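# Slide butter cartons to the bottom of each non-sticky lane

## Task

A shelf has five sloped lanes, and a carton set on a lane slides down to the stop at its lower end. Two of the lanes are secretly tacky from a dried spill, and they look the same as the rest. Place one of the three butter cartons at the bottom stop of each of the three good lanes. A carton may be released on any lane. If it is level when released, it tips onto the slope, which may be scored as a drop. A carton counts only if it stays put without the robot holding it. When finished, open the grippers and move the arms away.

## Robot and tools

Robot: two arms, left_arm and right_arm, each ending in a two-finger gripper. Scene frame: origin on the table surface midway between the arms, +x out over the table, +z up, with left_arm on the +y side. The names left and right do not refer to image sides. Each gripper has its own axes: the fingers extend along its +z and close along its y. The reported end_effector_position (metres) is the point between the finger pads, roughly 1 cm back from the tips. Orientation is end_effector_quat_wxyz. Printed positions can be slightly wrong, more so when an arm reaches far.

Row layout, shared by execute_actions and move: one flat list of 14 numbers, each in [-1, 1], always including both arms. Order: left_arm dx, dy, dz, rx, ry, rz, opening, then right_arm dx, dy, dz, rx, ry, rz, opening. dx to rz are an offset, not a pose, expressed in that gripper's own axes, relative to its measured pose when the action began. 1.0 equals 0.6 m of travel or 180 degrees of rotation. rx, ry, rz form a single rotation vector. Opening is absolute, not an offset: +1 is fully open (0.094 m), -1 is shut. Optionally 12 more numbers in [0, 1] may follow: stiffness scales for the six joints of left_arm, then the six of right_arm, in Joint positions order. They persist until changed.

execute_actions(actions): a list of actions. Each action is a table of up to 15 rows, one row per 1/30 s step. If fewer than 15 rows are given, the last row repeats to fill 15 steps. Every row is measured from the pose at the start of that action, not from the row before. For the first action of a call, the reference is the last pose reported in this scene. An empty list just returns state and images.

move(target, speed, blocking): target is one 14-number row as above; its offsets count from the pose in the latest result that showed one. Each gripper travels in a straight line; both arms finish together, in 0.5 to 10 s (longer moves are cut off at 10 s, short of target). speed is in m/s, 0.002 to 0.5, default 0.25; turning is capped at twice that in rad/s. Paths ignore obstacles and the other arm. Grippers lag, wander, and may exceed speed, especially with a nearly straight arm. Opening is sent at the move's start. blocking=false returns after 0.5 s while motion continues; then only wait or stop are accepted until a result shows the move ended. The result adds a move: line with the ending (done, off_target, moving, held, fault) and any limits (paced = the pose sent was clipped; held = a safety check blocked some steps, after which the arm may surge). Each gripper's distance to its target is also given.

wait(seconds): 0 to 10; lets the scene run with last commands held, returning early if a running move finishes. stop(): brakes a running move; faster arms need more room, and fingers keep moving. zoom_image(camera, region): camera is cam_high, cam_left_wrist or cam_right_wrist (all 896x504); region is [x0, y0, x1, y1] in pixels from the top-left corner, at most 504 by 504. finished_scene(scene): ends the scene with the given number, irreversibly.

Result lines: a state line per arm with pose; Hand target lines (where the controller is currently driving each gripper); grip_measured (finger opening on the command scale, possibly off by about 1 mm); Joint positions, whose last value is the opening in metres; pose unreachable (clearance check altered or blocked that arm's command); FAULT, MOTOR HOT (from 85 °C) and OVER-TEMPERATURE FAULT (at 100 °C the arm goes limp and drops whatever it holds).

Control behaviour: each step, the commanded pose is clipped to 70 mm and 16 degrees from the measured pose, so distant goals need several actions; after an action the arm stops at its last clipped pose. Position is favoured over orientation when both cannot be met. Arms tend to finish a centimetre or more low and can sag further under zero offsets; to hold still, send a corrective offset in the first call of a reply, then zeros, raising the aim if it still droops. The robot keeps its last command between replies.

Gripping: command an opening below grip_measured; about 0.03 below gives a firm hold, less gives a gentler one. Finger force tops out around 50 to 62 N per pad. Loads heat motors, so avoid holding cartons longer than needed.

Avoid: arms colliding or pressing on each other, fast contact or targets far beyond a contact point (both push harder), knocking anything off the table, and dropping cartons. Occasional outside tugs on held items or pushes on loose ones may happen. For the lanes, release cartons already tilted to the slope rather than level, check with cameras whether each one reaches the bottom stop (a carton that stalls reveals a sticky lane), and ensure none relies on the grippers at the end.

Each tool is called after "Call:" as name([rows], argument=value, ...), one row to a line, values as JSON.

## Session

Call:
execute_actions(actions=[])

Scene clock: 0.00 s.
left_arm: end_effector_position=(+0.5546, +0.3959, +0.2352) grip_measured=+1.000 end_effector_quat_wxyz=(+0.030, +0.474, +0.878, +0.063) | right_arm: end_effector_position=(-0.1407, -0.5482, +0.3267) grip_measured=+1.000 end_effector_quat_wxyz=(+0.594, +0.756, +0.233, -0.148)
Joint positions: left_arm=[ 0.077  1.622  1.553 -1.374 -0.059  1.186  0.094] | right_arm=[-2.282  0.498  0.556 -0.379 -0.647  0.83   0.094]
Joint velocities: left_arm=[-0.005 -0.005  0.012  0.007  0.007 -0.066  0.   ] | right_arm=[-0.005 -0.005  0.007 -0.002 -0.066 -0.066  0.   ]
Motor temperatures (°C, as the motors report them): left_arm=[24 28 29 26 25 26] | right_arm=[27 24 27 27 25 23]
Hand target (left_arm): +0.561, +0.397, +0.239; +0.035, +0.474, +0.877, +0.067
Hand target (right_arm): -0.141, -0.549, +0.345; +0.602, +0.746, +0.236, -0.159
Joint stiffness scale: left_arm=[1. 1. 1. 1. 1. 1.] | right_arm=[1. 1. 1. 1. 1. 1.]

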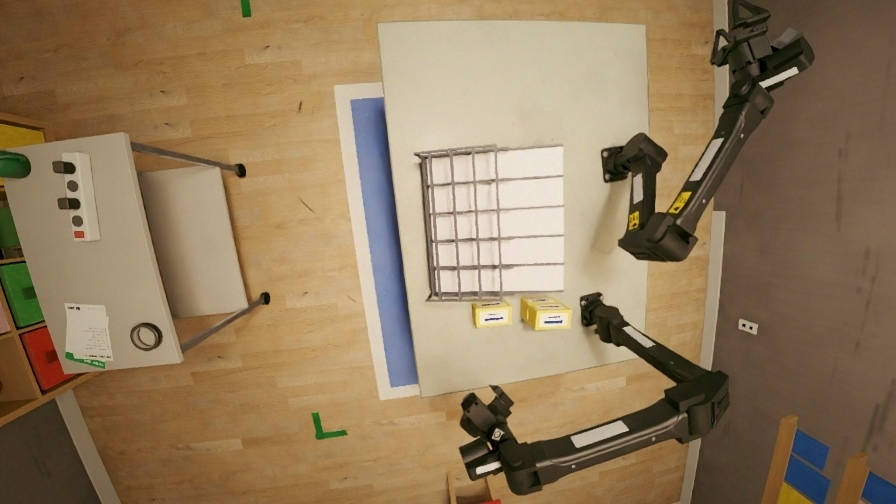

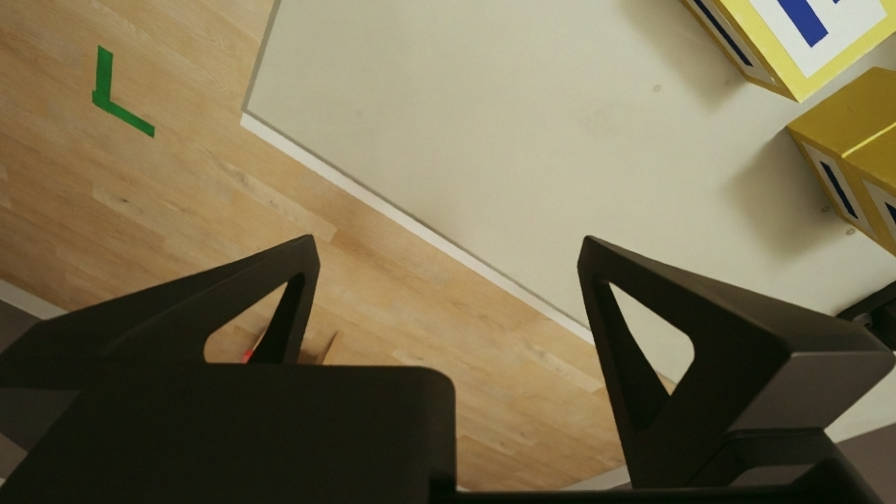

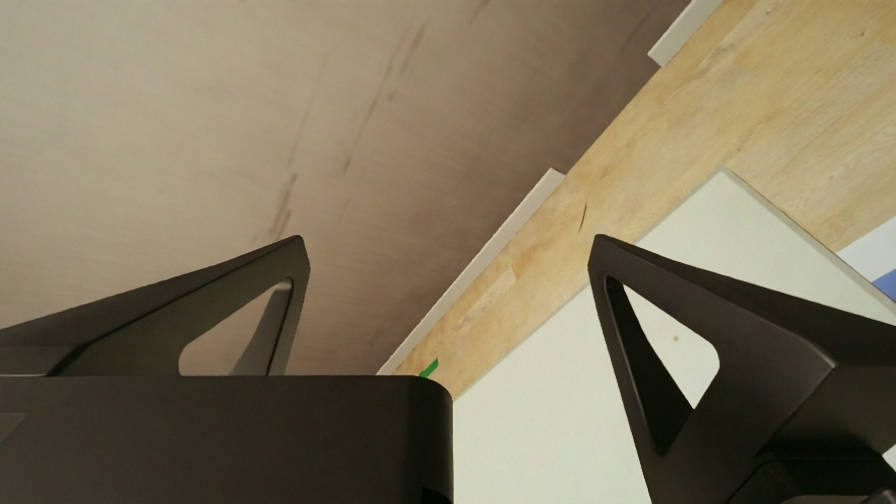

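Call:
move(target=[0.041,-0.521,0.058,0.042,0.02,-0.315,1, 0,0,0,0,0,0,1])

Scene clock: 8.40 s.
left_arm: end_effector_position=(+0.2927, +0.2484, +0.1663) grip_measured=+1.000 end_effector_quat_wxyz=(+0.012, +0.005, +1.000, -0.003) | right_arm: end_effector_position=(-0.1407, -0.5482, +0.3267) grip_measured=+1.000 end_effector_quat_wxyz=(+0.594, +0.756, +0.233, -0.148)
Joint positions: left_arm=[-0.265  0.987  0.798 -1.356  0.003 -0.14   0.094] | right_arm=[-2.282  0.498  0.556 -0.379 -0.647  0.83   0.094]
Joint velocities: left_arm=[-0.005 -0.005 -0.007  0.017 -0.037 -0.022  0.   ] | right_arm=[ 0.005 -0.015 -0.002  0.022 -0.051  0.007  0.   ]
Motor temperatures (°C, as the motors report them): left_arm=[24 28 31 26 25 26] | right_arm=[27 24 30 27 25 23]
Hand target (left_arm): +0.286, +0.247, +0.162; +0.001, +0.000, +1.000, -0.001
Hand target (right_arm): -0.141, -0.548, +0.327; +0.594, +0.756, +0.233, -0.148
Off the commanded pose (left_arm): 0.011 m, 2 deg.
Off the commanded pose (right_arm): 0.000 m, 0 deg.
Joint stiffness scale: left_arm=[1. 1. 1. 1. 1. 1.] | right_arm=[1. 1. 1. 1. 1. 1.]
move: off_target (left_arm)

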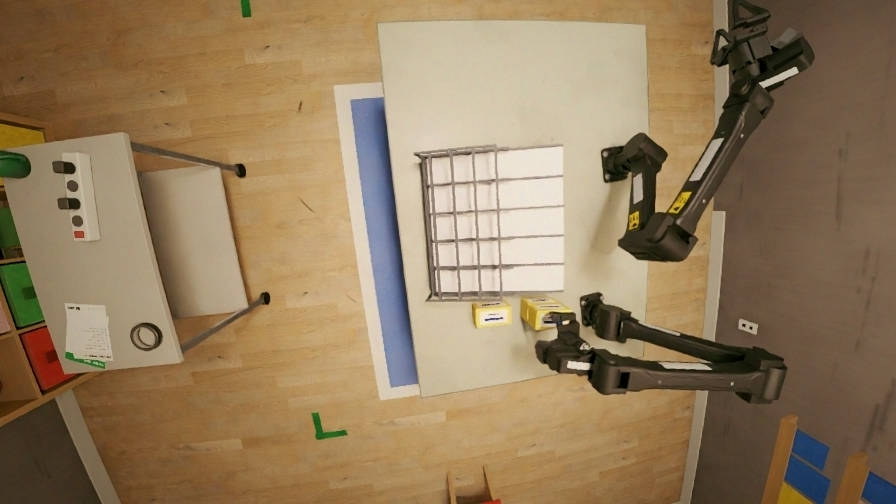

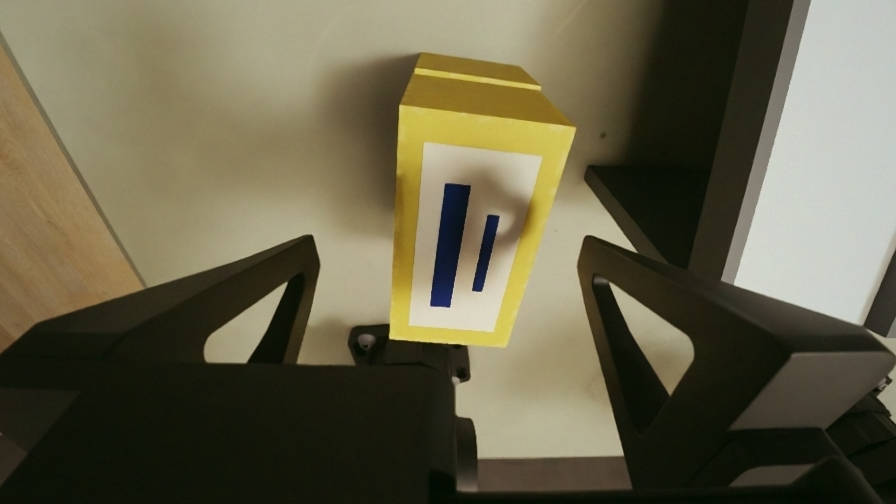

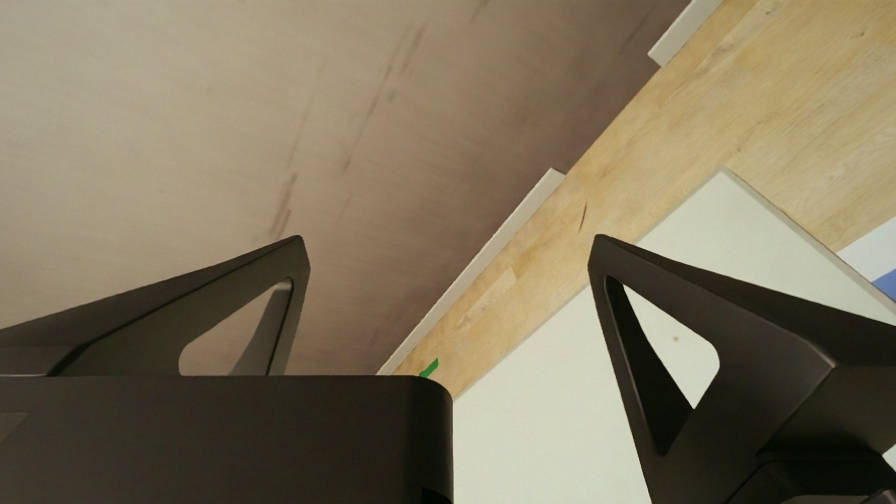

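Call:
move(target=[0.012,-0.014,0.03,0,0.008,0.042,1, 0,0,0,0,0,0,1], speed=0.08)

Scene clock: 11.80 s.
left_arm: end_effector_position=(+0.2859, +0.2430, +0.1560) grip_measured=+1.000 end_effector_quat_wxyz=(+0.003, +0.056, +0.998, -0.002) | right_arm: end_effector_position=(-0.1407, -0.5482, +0.3267) grip_measured=+1.000 end_effector_quat_wxyz=(+0.594, +0.756, +0.233, -0.148)
Joint positions: left_arm=[-0.291  0.99   0.772 -1.347  0.003 -0.066  0.094] | right_arm=[-2.282  0.498  0.556 -0.379 -0.647  0.83   0.094]
Joint velocities: left_arm=[ 0.005  0.005 -0.007  0.027 -0.007 -0.022  0.   ] | right_arm=[-0.005 -0.005  0.002 -0.002 -0.081  0.037  0.   ]
Motor temperatures (°C, as the motors report them): left_arm=[24 28 31 26 25 26] | right_arm=[27 24 31 27 25 23]
Hand target (left_arm): +0.286, +0.240, +0.148; -0.000, +0.071, +0.997, -0.002
Hand target (right_arm): -0.141, -0.548, +0.327; +0.594, +0.756, +0.233, -0.148
Off the commanded pose (left_arm): 0.008 m, 2 deg.
Off the commanded pose (right_arm): 0.000 m, 0 deg.
Joint stiffness scale: left_arm=[1. 1. 1. 1. 1. 1.] | right_arm=[1. 1. 1. 1. 1. 1.]
move: done

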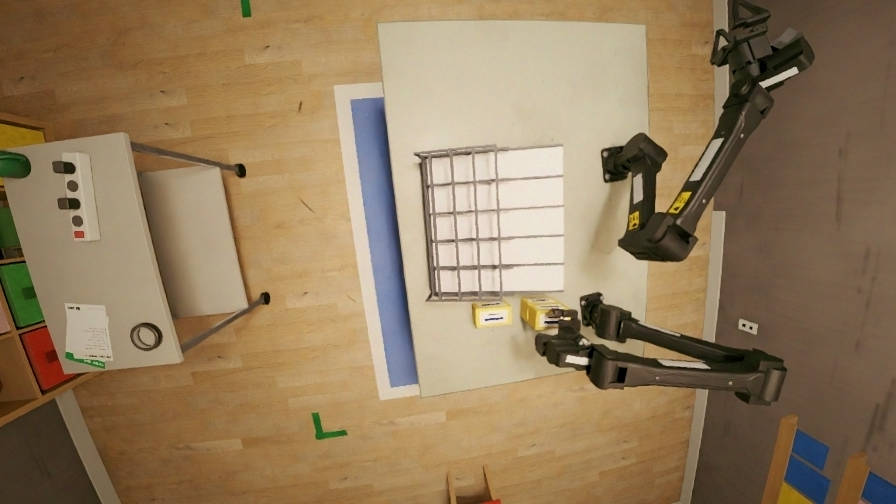

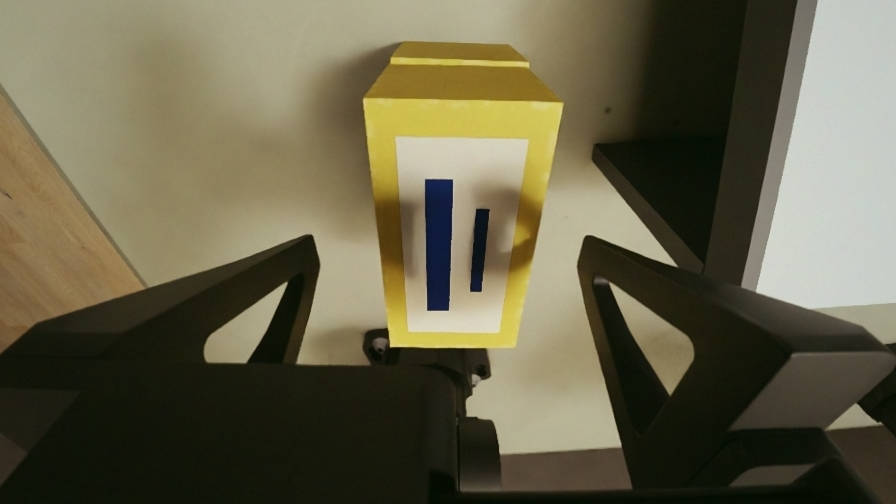

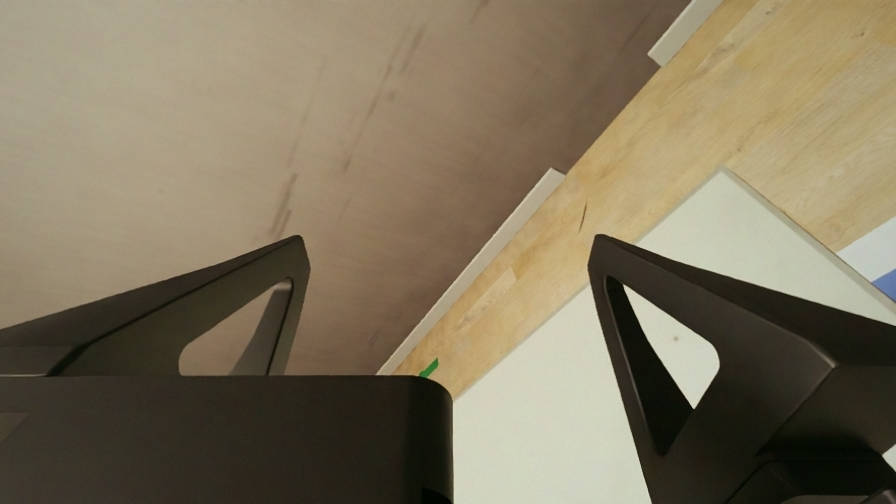

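Call:
move(target=[0,-0.01,0.09,0,0,0.008,1, 0,0,0,0,0,0,1], speed=0.1)

Call:
move(target=[0,0,0,0,0,0,0, 0,0,0,0,0,0,1])

Call:
move(target=[0,0,-0.27,0,0,-0.045,0.28, 0,0,0,0,0,0,1])

Scene clock: 15.47 s.
left_arm: end_effector_position=(+0.2854, +0.2394, +0.1076) grip_measured=+1.000 end_effector_quat_wxyz=(+0.003, +0.064, +0.998, -0.002) | right_arm: end_effector_position=(-0.1407, -0.5482, +0.3267) grip_measured=+1.000 end_effector_quat_wxyz=(+0.594, +0.756, +0.233, -0.148)
Joint positions: left_arm=[-0.306  1.037  0.668 -1.196  0.003 -0.063  0.094] | right_arm=[-2.282  0.498  0.556 -0.379 -0.647  0.83   0.094]
Joint velocities: left_arm=[ 0.005  0.005 -0.012 -0.002  0.007  0.022  0.   ] | right_arm=[-0.005 -0.015 -0.002 -0.007 -0.037 -0.007  0.   ]
Motor temperatures (°C, as the motors report them): left_arm=[24 28 31 26 25 26] | right_arm=[27 24 31 27 25 23]
Hand target (left_arm): +0.285, +0.237, +0.102; +0.003, +0.068, +0.998, -0.002
Hand target (right_arm): -0.141, -0.548, +0.327; +0.594, +0.756, +0.233, -0.148
Off the commanded pose (left_arm): 0.006 m, 0 deg.
Off the commanded pose (right_arm): 0.000 m, 0 deg.
Joint stiffness scale: left_arm=[1. 1. 1. 1. 1. 1.] | right_arm=[1. 1. 1. 1. 1. 1.]
move: done

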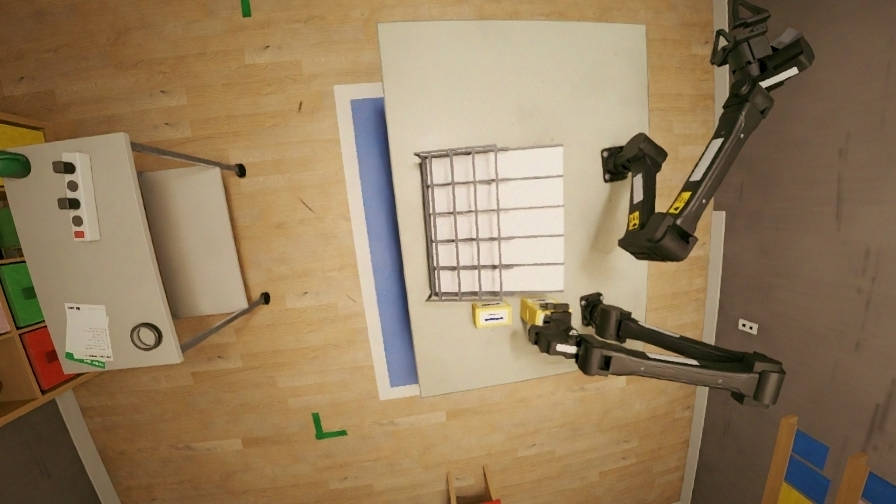

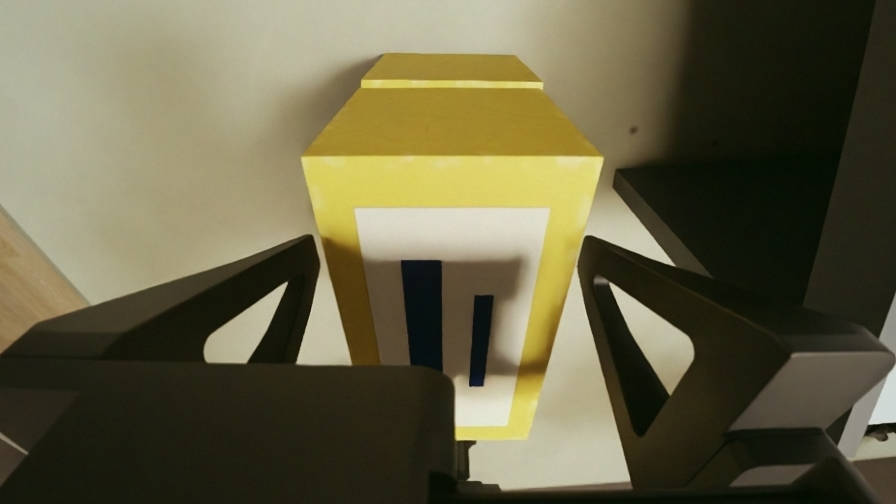

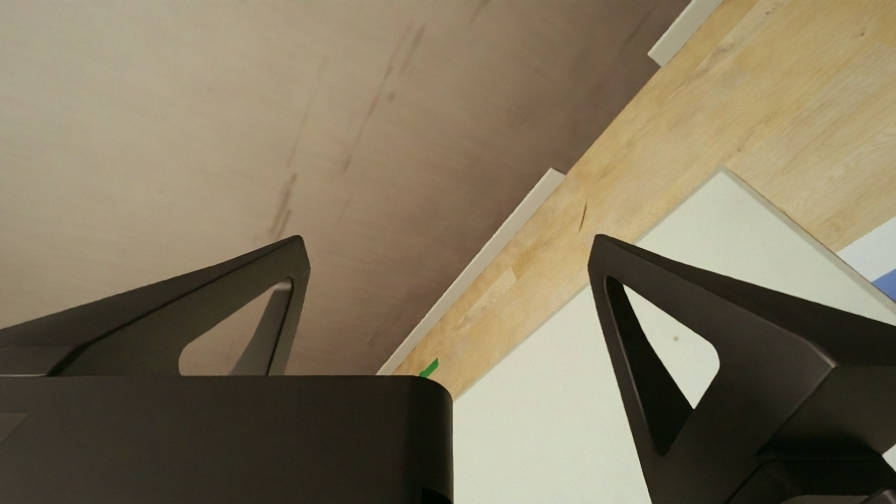

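Scene clock: 15.97 s.
left_arm: end_effector_position=(+0.2853, +0.2393, +0.1076) grip_measured=+0.329 end_effector_quat_wxyz=(+0.003, +0.064, +0.998, -0.002) | right_arm: end_effector_position=(-0.1407, -0.5482, +0.3267) grip_measured=+1.000 end_effector_quat_wxyz=(+0.594, +0.756, +0.233, -0.148)
Joint positions: left_arm=[-0.306  1.037  0.668 -1.196  0.004 -0.063  0.062] | right_arm=[-2.282  0.498  0.556 -0.379 -0.647  0.83   0.094]
Joint velocities: left_arm=[-0.005 -0.015 -0.017 -0.002 -0.051 -0.037 -0.   ] | right_arm=[-0.005 -0.005  0.007 -0.012 -0.037 -0.022  0.   ]
Motor temperatures (°C, as the motors report them): left_arm=[24 28 31 26 25 26] | right_arm=[27 24 31 27 25 23]
Hand target (left_arm): +0.285, +0.239, +0.108; +0.003, +0.064, +0.998, -0.002
Hand target (right_arm): -0.141, -0.548, +0.327; +0.594, +0.756, +0.233, -0.148
Off the commanded pose (left_arm): 0.000 m, 0 deg.
Off the commanded pose (right_arm): 0.000 m, 0 deg.
Joint stiffness scale: left_arm=[1. 1. 1. 1. 1. 1.] | right_arm=[1. 1. 1. 1. 1. 1.]
move: done

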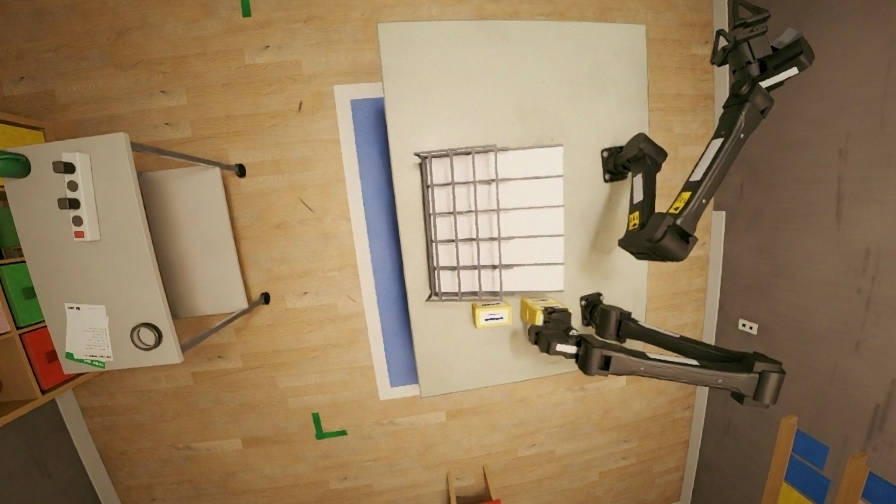

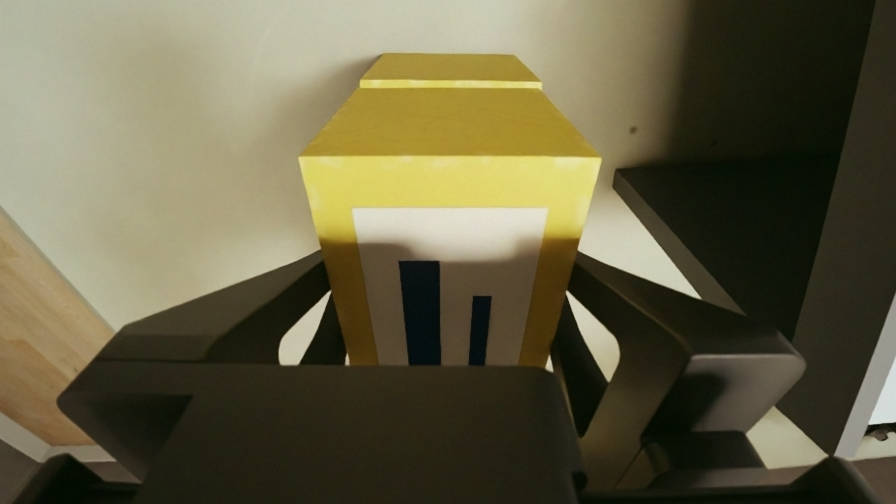

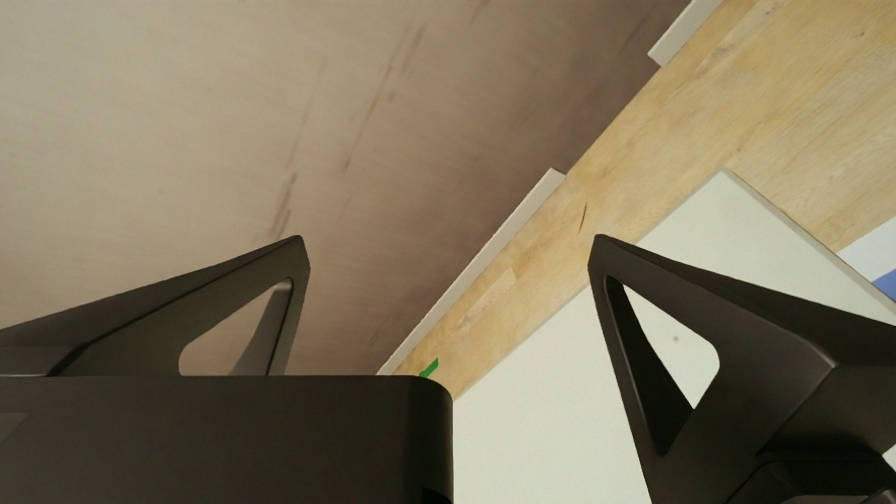

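Scene clock: 17.10 s.
left_arm: end_effector_position=(+0.2764, +0.2409, +0.2454) grip_measured=+0.329 end_effector_quat_wxyz=(-0.019, +0.007, +1.000, +0.001) | right_arm: end_effector_position=(-0.1407, -0.5482, +0.3267) grip_measured=+1.000 end_effector_quat_wxyz=(+0.594, +0.756, +0.233, -0.148)
Joint positions: left_arm=[-0.306  0.97   0.995 -1.634  0.004 -0.179  0.062] | right_arm=[-2.282  0.498  0.556 -0.379 -0.647  0.83   0.094]
Joint velocities: left_arm=[ 0.005 -0.005 -0.017  0.002 -0.007  0.007  0.   ] | right_arm=[-0.005 -0.005 -0.022 -0.007  0.007  0.066  0.   ]
Motor temperatures (°C, as the motors report them): left_arm=[24 28 32 26 25 26] | right_arm=[27 24 31 27 25 23]
Hand target (left_arm): +0.285, +0.241, +0.269; +0.003, -0.006, +1.000, -0.003
Hand target (right_arm): -0.141, -0.548, +0.327; +0.594, +0.756, +0.233, -0.148
Off the commanded pose (left_arm): 0.026 m, 3 deg.
Off the commanded pose (right_arm): 0.000 m, 0 deg.
Joint stiffness scale: left_arm=[1. 1. 1. 1. 1. 1.] | right_arm=[1. 1. 1. 1. 1. 1.]
move: off_target (left_arm)

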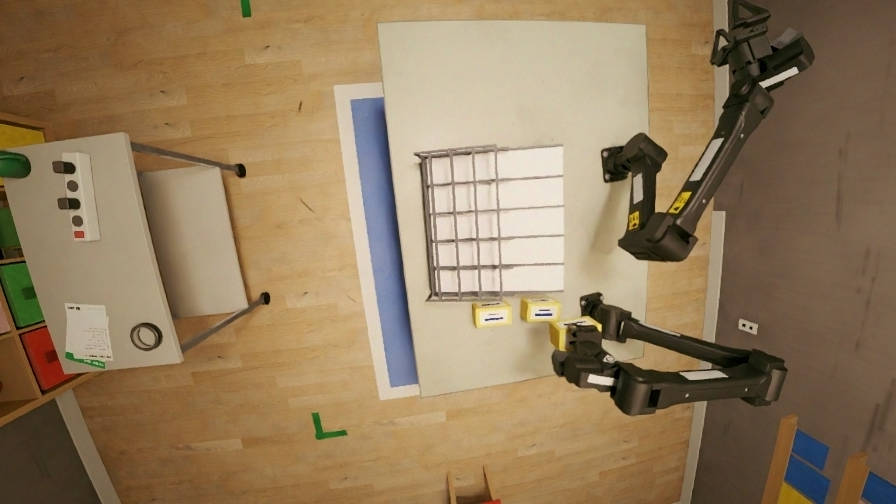

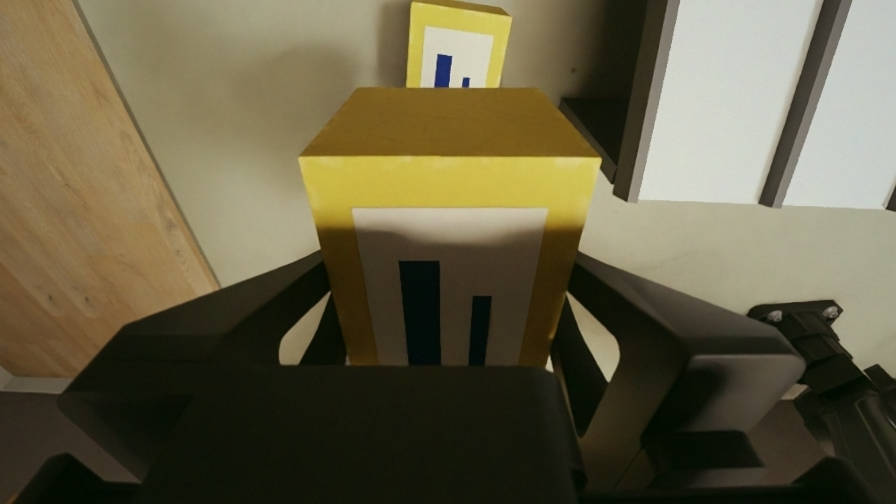

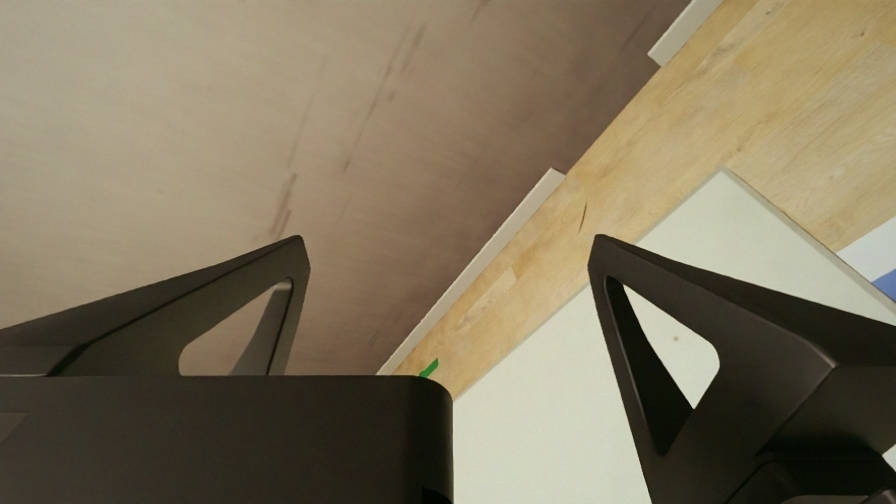

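Call:
move(target=[-0.09,-0.24,0.04,0,0.09,0,0.28,0,0,0,0,0,0,1], speed=0.15)

Scene clock: 31.07 s.
left_arm: end_effector_position=(+0.3171, +0.1031, +0.1910) grip_measured=+0.329 end_effector_quat_wxyz=(-0.177, +0.013, +0.984, +0.011) | right_arm: end_effector_position=(-0.1407, -0.5482, +0.3267) grip_measured=+1.000 end_effector_quat_wxyz=(+0.594, +0.756, +0.233, -0.148)
Joint positions: left_arm=[-0.629  1.427  1.182 -1.649  0.149 -0.465  0.062] | right_arm=[-2.282  0.498  0.556 -0.379 -0.647  0.83   0.094]
Joint velocities: left_arm=[-0.015 -0.005  0.007  0.002 -0.007 -0.066 -0.001] | right_arm=[-0.005 -0.005 -0.002 -0.002 -0.081 -0.007  0.   ]
Motor temperatures (°C, as the motors report them): left_arm=[24 28 36 26 25 26] | right_arm=[27 24 32 27 25 23]
Hand target (left_arm): +0.326, +0.095, +0.216; -0.159, +0.007, +0.987, +0.001
Hand target (right_arm): -0.141, -0.548, +0.327; +0.594, +0.756, +0.233, -0.148
Off the commanded pose (left_arm): 0.031 m, 2 deg.
Off the commanded pose (right_arm): 0.000 m, 0 deg.
Joint stiffness scale: left_arm=[1. 1. 1. 1. 1. 1.] | right_arm=[1. 1. 1. 1. 1. 1.]
move: off_target (left_arm)

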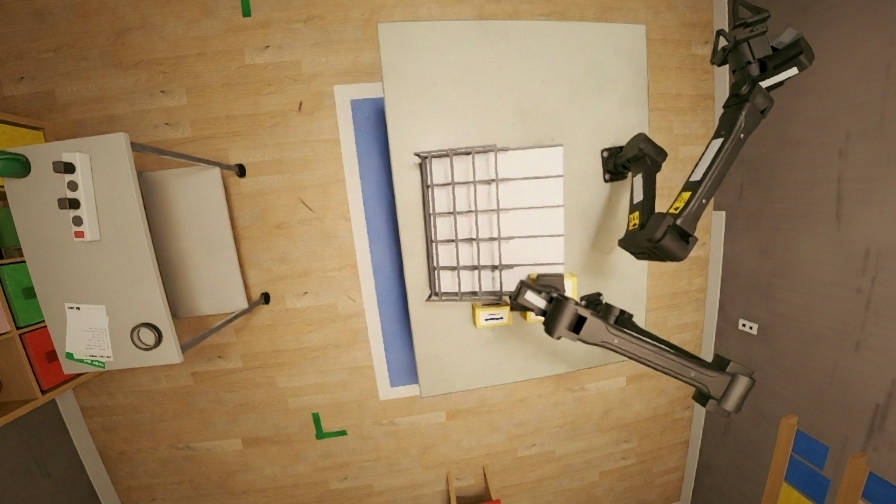

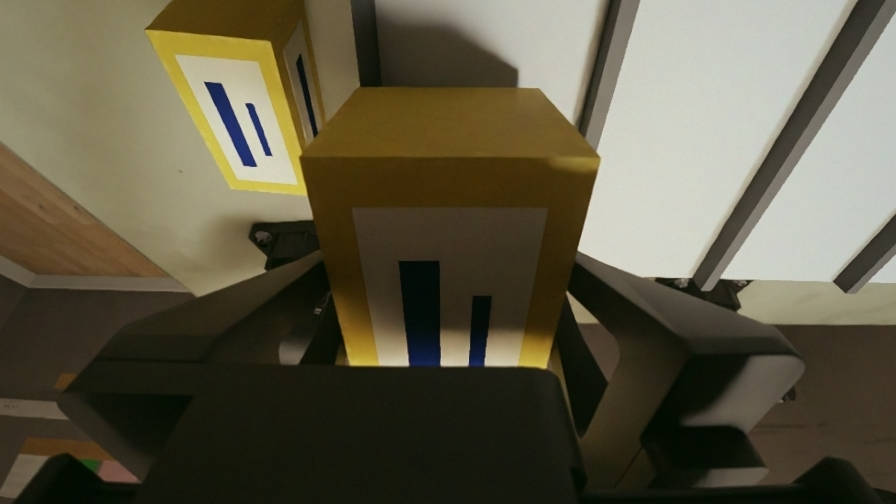

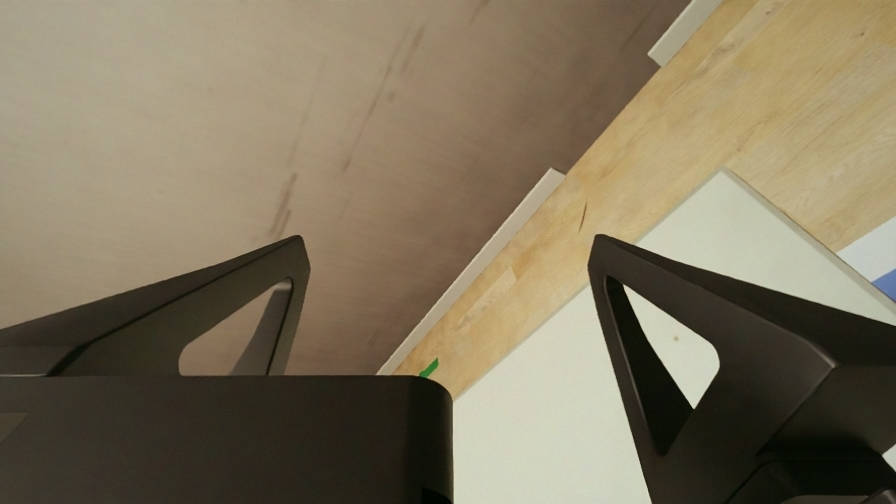

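Call:
move(target=[-0.07,-0.035,-0.04,0,-0.015,0,0.28,0,0,0,0,0,0,1], speed=0.08)

Scene clock: 34.30 s.
left_arm: end_effector_position=(+0.3434, +0.0925, +0.1787) grip_measured=+0.329 end_effector_quat_wxyz=(-0.185, +0.012, +0.982, +0.027) | right_arm: end_effector_position=(-0.1407, -0.5482, +0.3267) grip_measured=+1.000 end_effector_quat_wxyz=(+0.594, +0.756, +0.233, -0.148)
Joint positions: left_arm=[-0.629  1.527  1.252 -1.65   0.128 -0.466  0.062] | right_arm=[-2.282  0.498  0.556 -0.379 -0.647  0.83   0.094]
Joint velocities: left_arm=[-0.024 -0.005  0.002 -0.027 -0.007 -0.007  0.   ] | right_arm=[ 0.005 -0.005 -0.002 -0.002 -0.051  0.007  0.   ]
Motor temperatures (°C, as the motors report them): left_arm=[24 28 36 26 25 26] | right_arm=[27 24 32 27 25 23]
Hand target (left_arm): +0.363, +0.082, +0.198; -0.154, +0.013, +0.988, +0.010
Hand target (right_arm): -0.141, -0.548, +0.327; +0.594, +0.756, +0.233, -0.148
Off the commanded pose (left_arm): 0.031 m, 4 deg.
Off the commanded pose (right_arm): 0.000 m, 0 deg.
Joint stiffness scale: left_arm=[1. 1. 1. 1. 1. 1.] | right_arm=[1. 1. 1. 1. 1. 1.]
move: off_target (left_arm)

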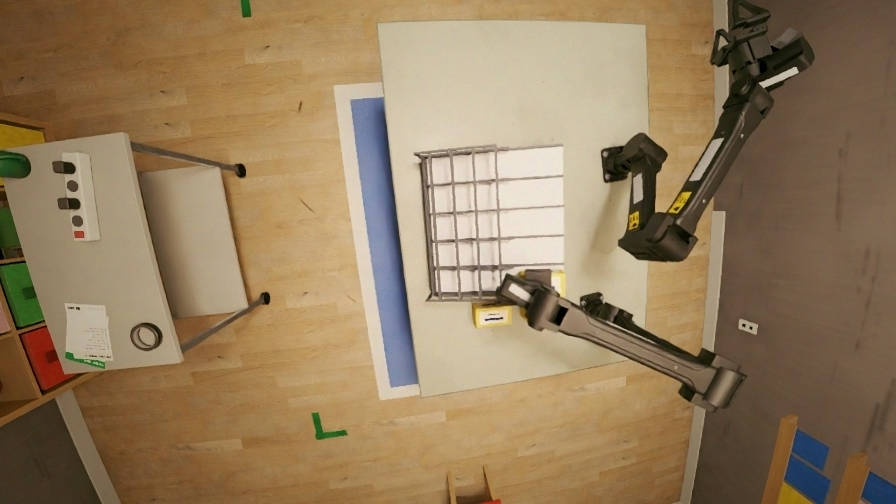

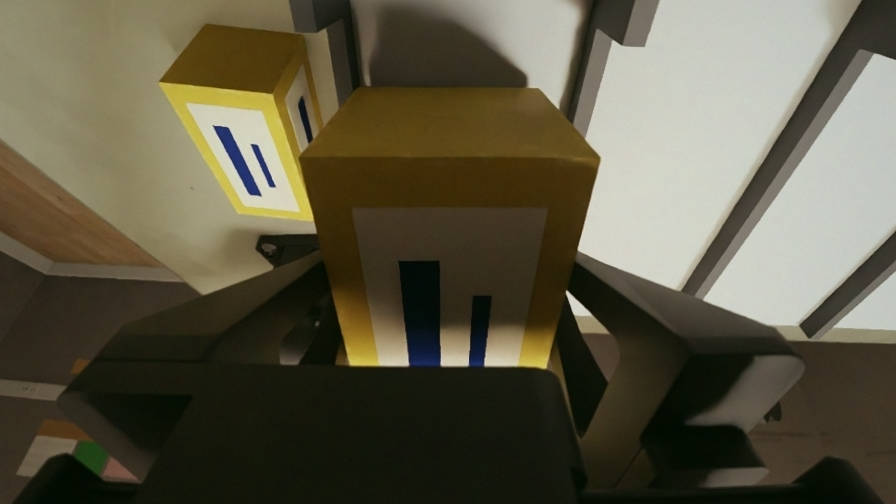

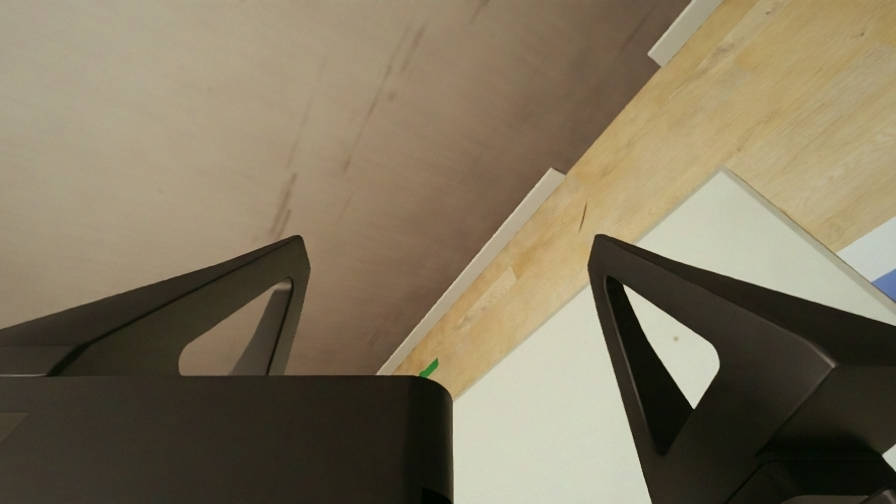

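Need ~7 mm more −y and less tilt.

Call:
move(target=[-0.01,-0.03,-0.04,0.015,-0.04,0,0.28,0,0,0,0,0,0,1], speed=0.05)

Scene clock: 37.33 s.
left_arm: end_effector_position=(+0.3504, +0.0821, +0.1812) grip_measured=+0.329 end_effector_quat_wxyz=(-0.150, +0.011, +0.988, +0.017) | right_arm: end_effector_position=(-0.1407, -0.5482, +0.3267) grip_measured=+1.000 end_effector_quat_wxyz=(+0.594, +0.756, +0.233, -0.148)
Joint positions: left_arm=[-0.648  1.507  1.252 -1.595  0.12  -0.495  0.062] | right_arm=[-2.282  0.498  0.556 -0.379 -0.647  0.83   0.094]
Joint velocities: left_arm=[-0.005  0.005 -0.012  0.002 -0.022 -0.095  0.   ] | right_arm=[-0.005  0.005  0.007  0.002 -0.022 -0.051  0.   ]
Motor temperatures (°C, as the motors report them): left_arm=[24 28 36 26 25 26] | right_arm=[27 24 32 27 25 23]
Hand target (left_arm): +0.357, +0.073, +0.198; -0.123, +0.009, +0.992, +0.003
Hand target (right_arm): -0.141, -0.548, +0.327; +0.594, +0.756, +0.233, -0.148
Off the commanded pose (left_arm): 0.020 m, 4 deg.
Off the commanded pose (right_arm): 0.000 m, 0 deg.
Joint stiffness scale: left_arm=[1. 1. 1. 1. 1. 1.] | right_arm=[1. 1. 1. 1. 1. 1.]
move: off_target (left_arm)

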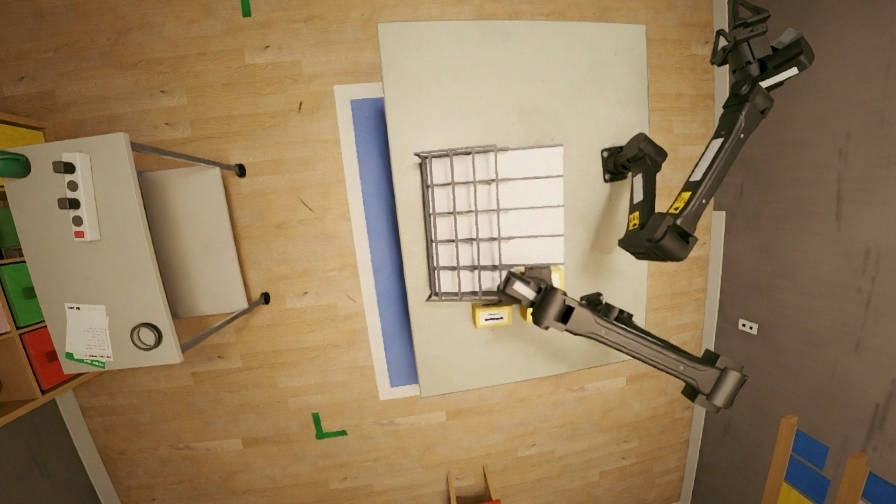

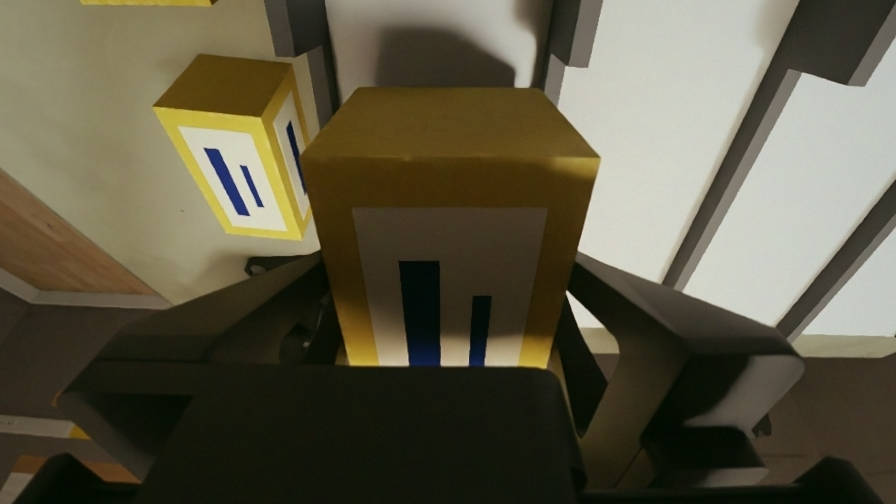

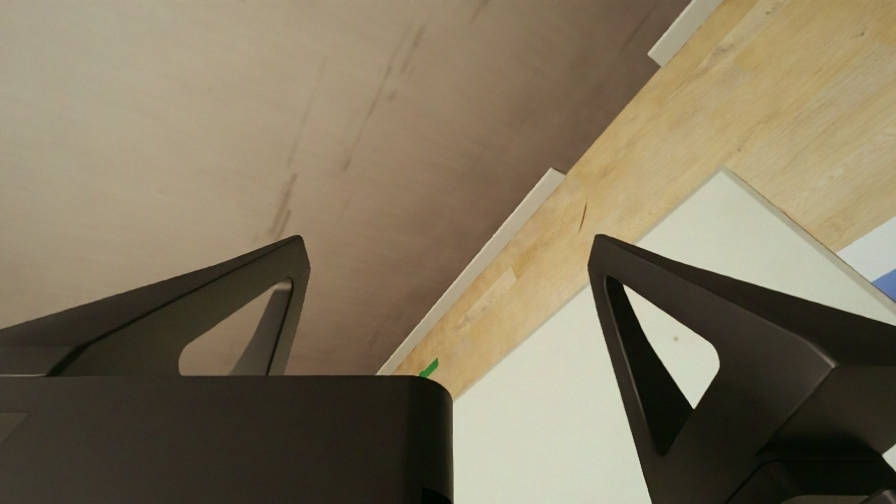

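Call:
move(target=[-0.01,-0.005,0.02,0.01,-0.02,0,0.28,0,0,0,0,0,0,1], speed=0.03)

Scene clock: 40.57 s.
left_arm: end_effector_position=(+0.3516, +0.0820, +0.1657) grip_measured=+0.329 end_effector_quat_wxyz=(-0.132, +0.012, +0.991, +0.008) | right_arm: end_effector_position=(-0.1407, -0.5482, +0.3267) grip_measured=+1.000 end_effector_quat_wxyz=(+0.594, +0.756, +0.233, -0.148)
Joint positions: left_arm=[-0.648  1.494  1.202 -1.517  0.117 -0.496  0.062] | right_arm=[-2.282  0.498  0.556 -0.379 -0.647  0.83   0.094]
Joint velocities: left_arm=[ 0.005 -0.005 -0.012  0.012 -0.11   0.007  0.002] | right_arm=[-0.015 -0.005  0.002  0.002 -0.066  0.081  0.   ]
Motor temperatures (°C, as the motors report them): left_arm=[24 29 36 26 25 26] | right_arm=[27 24 33 27 25 23]
Hand target (left_arm): +0.352, +0.079, +0.168; -0.120, +0.009, +0.993, +0.001
Hand target (right_arm): -0.141, -0.548, +0.327; +0.594, +0.756, +0.233, -0.148
Off the commanded pose (left_arm): 0.004 m, 2 deg.
Off the commanded pose (right_arm): 0.000 m, 0 deg.
Joint stiffness scale: left_arm=[1. 1. 1. 1. 1. 1.] | right_arm=[1. 1. 1. 1. 1. 1.]
move: done

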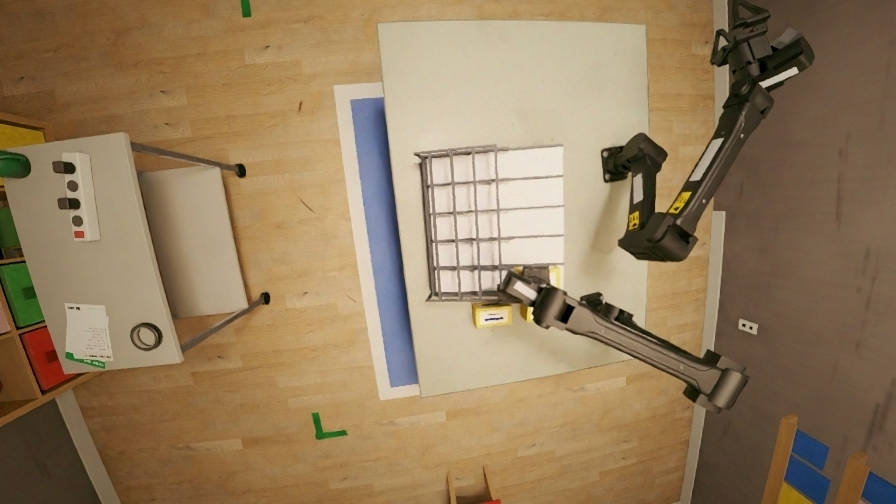

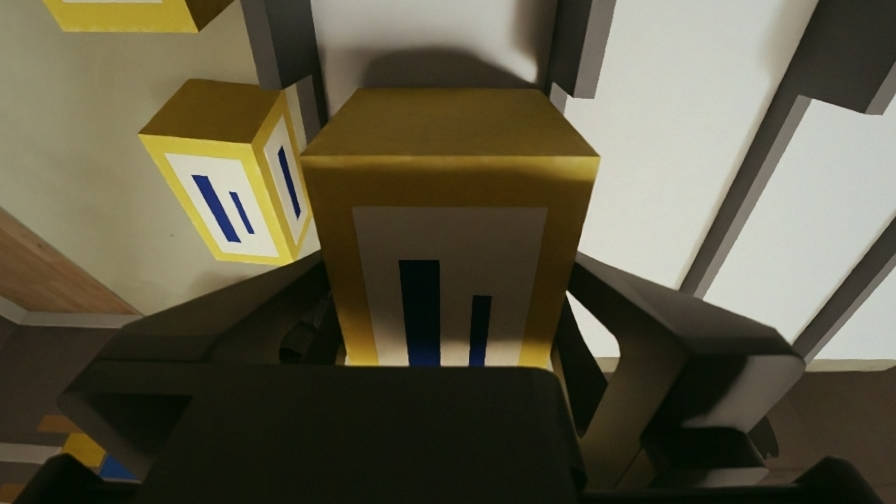

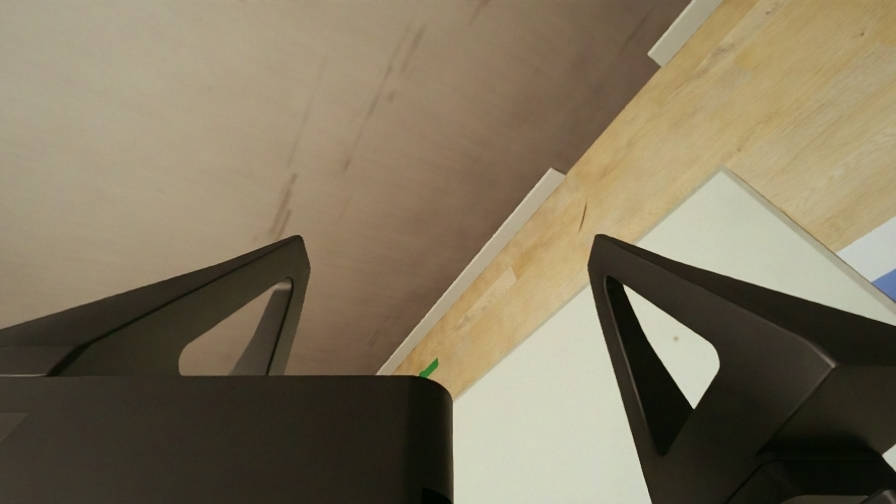

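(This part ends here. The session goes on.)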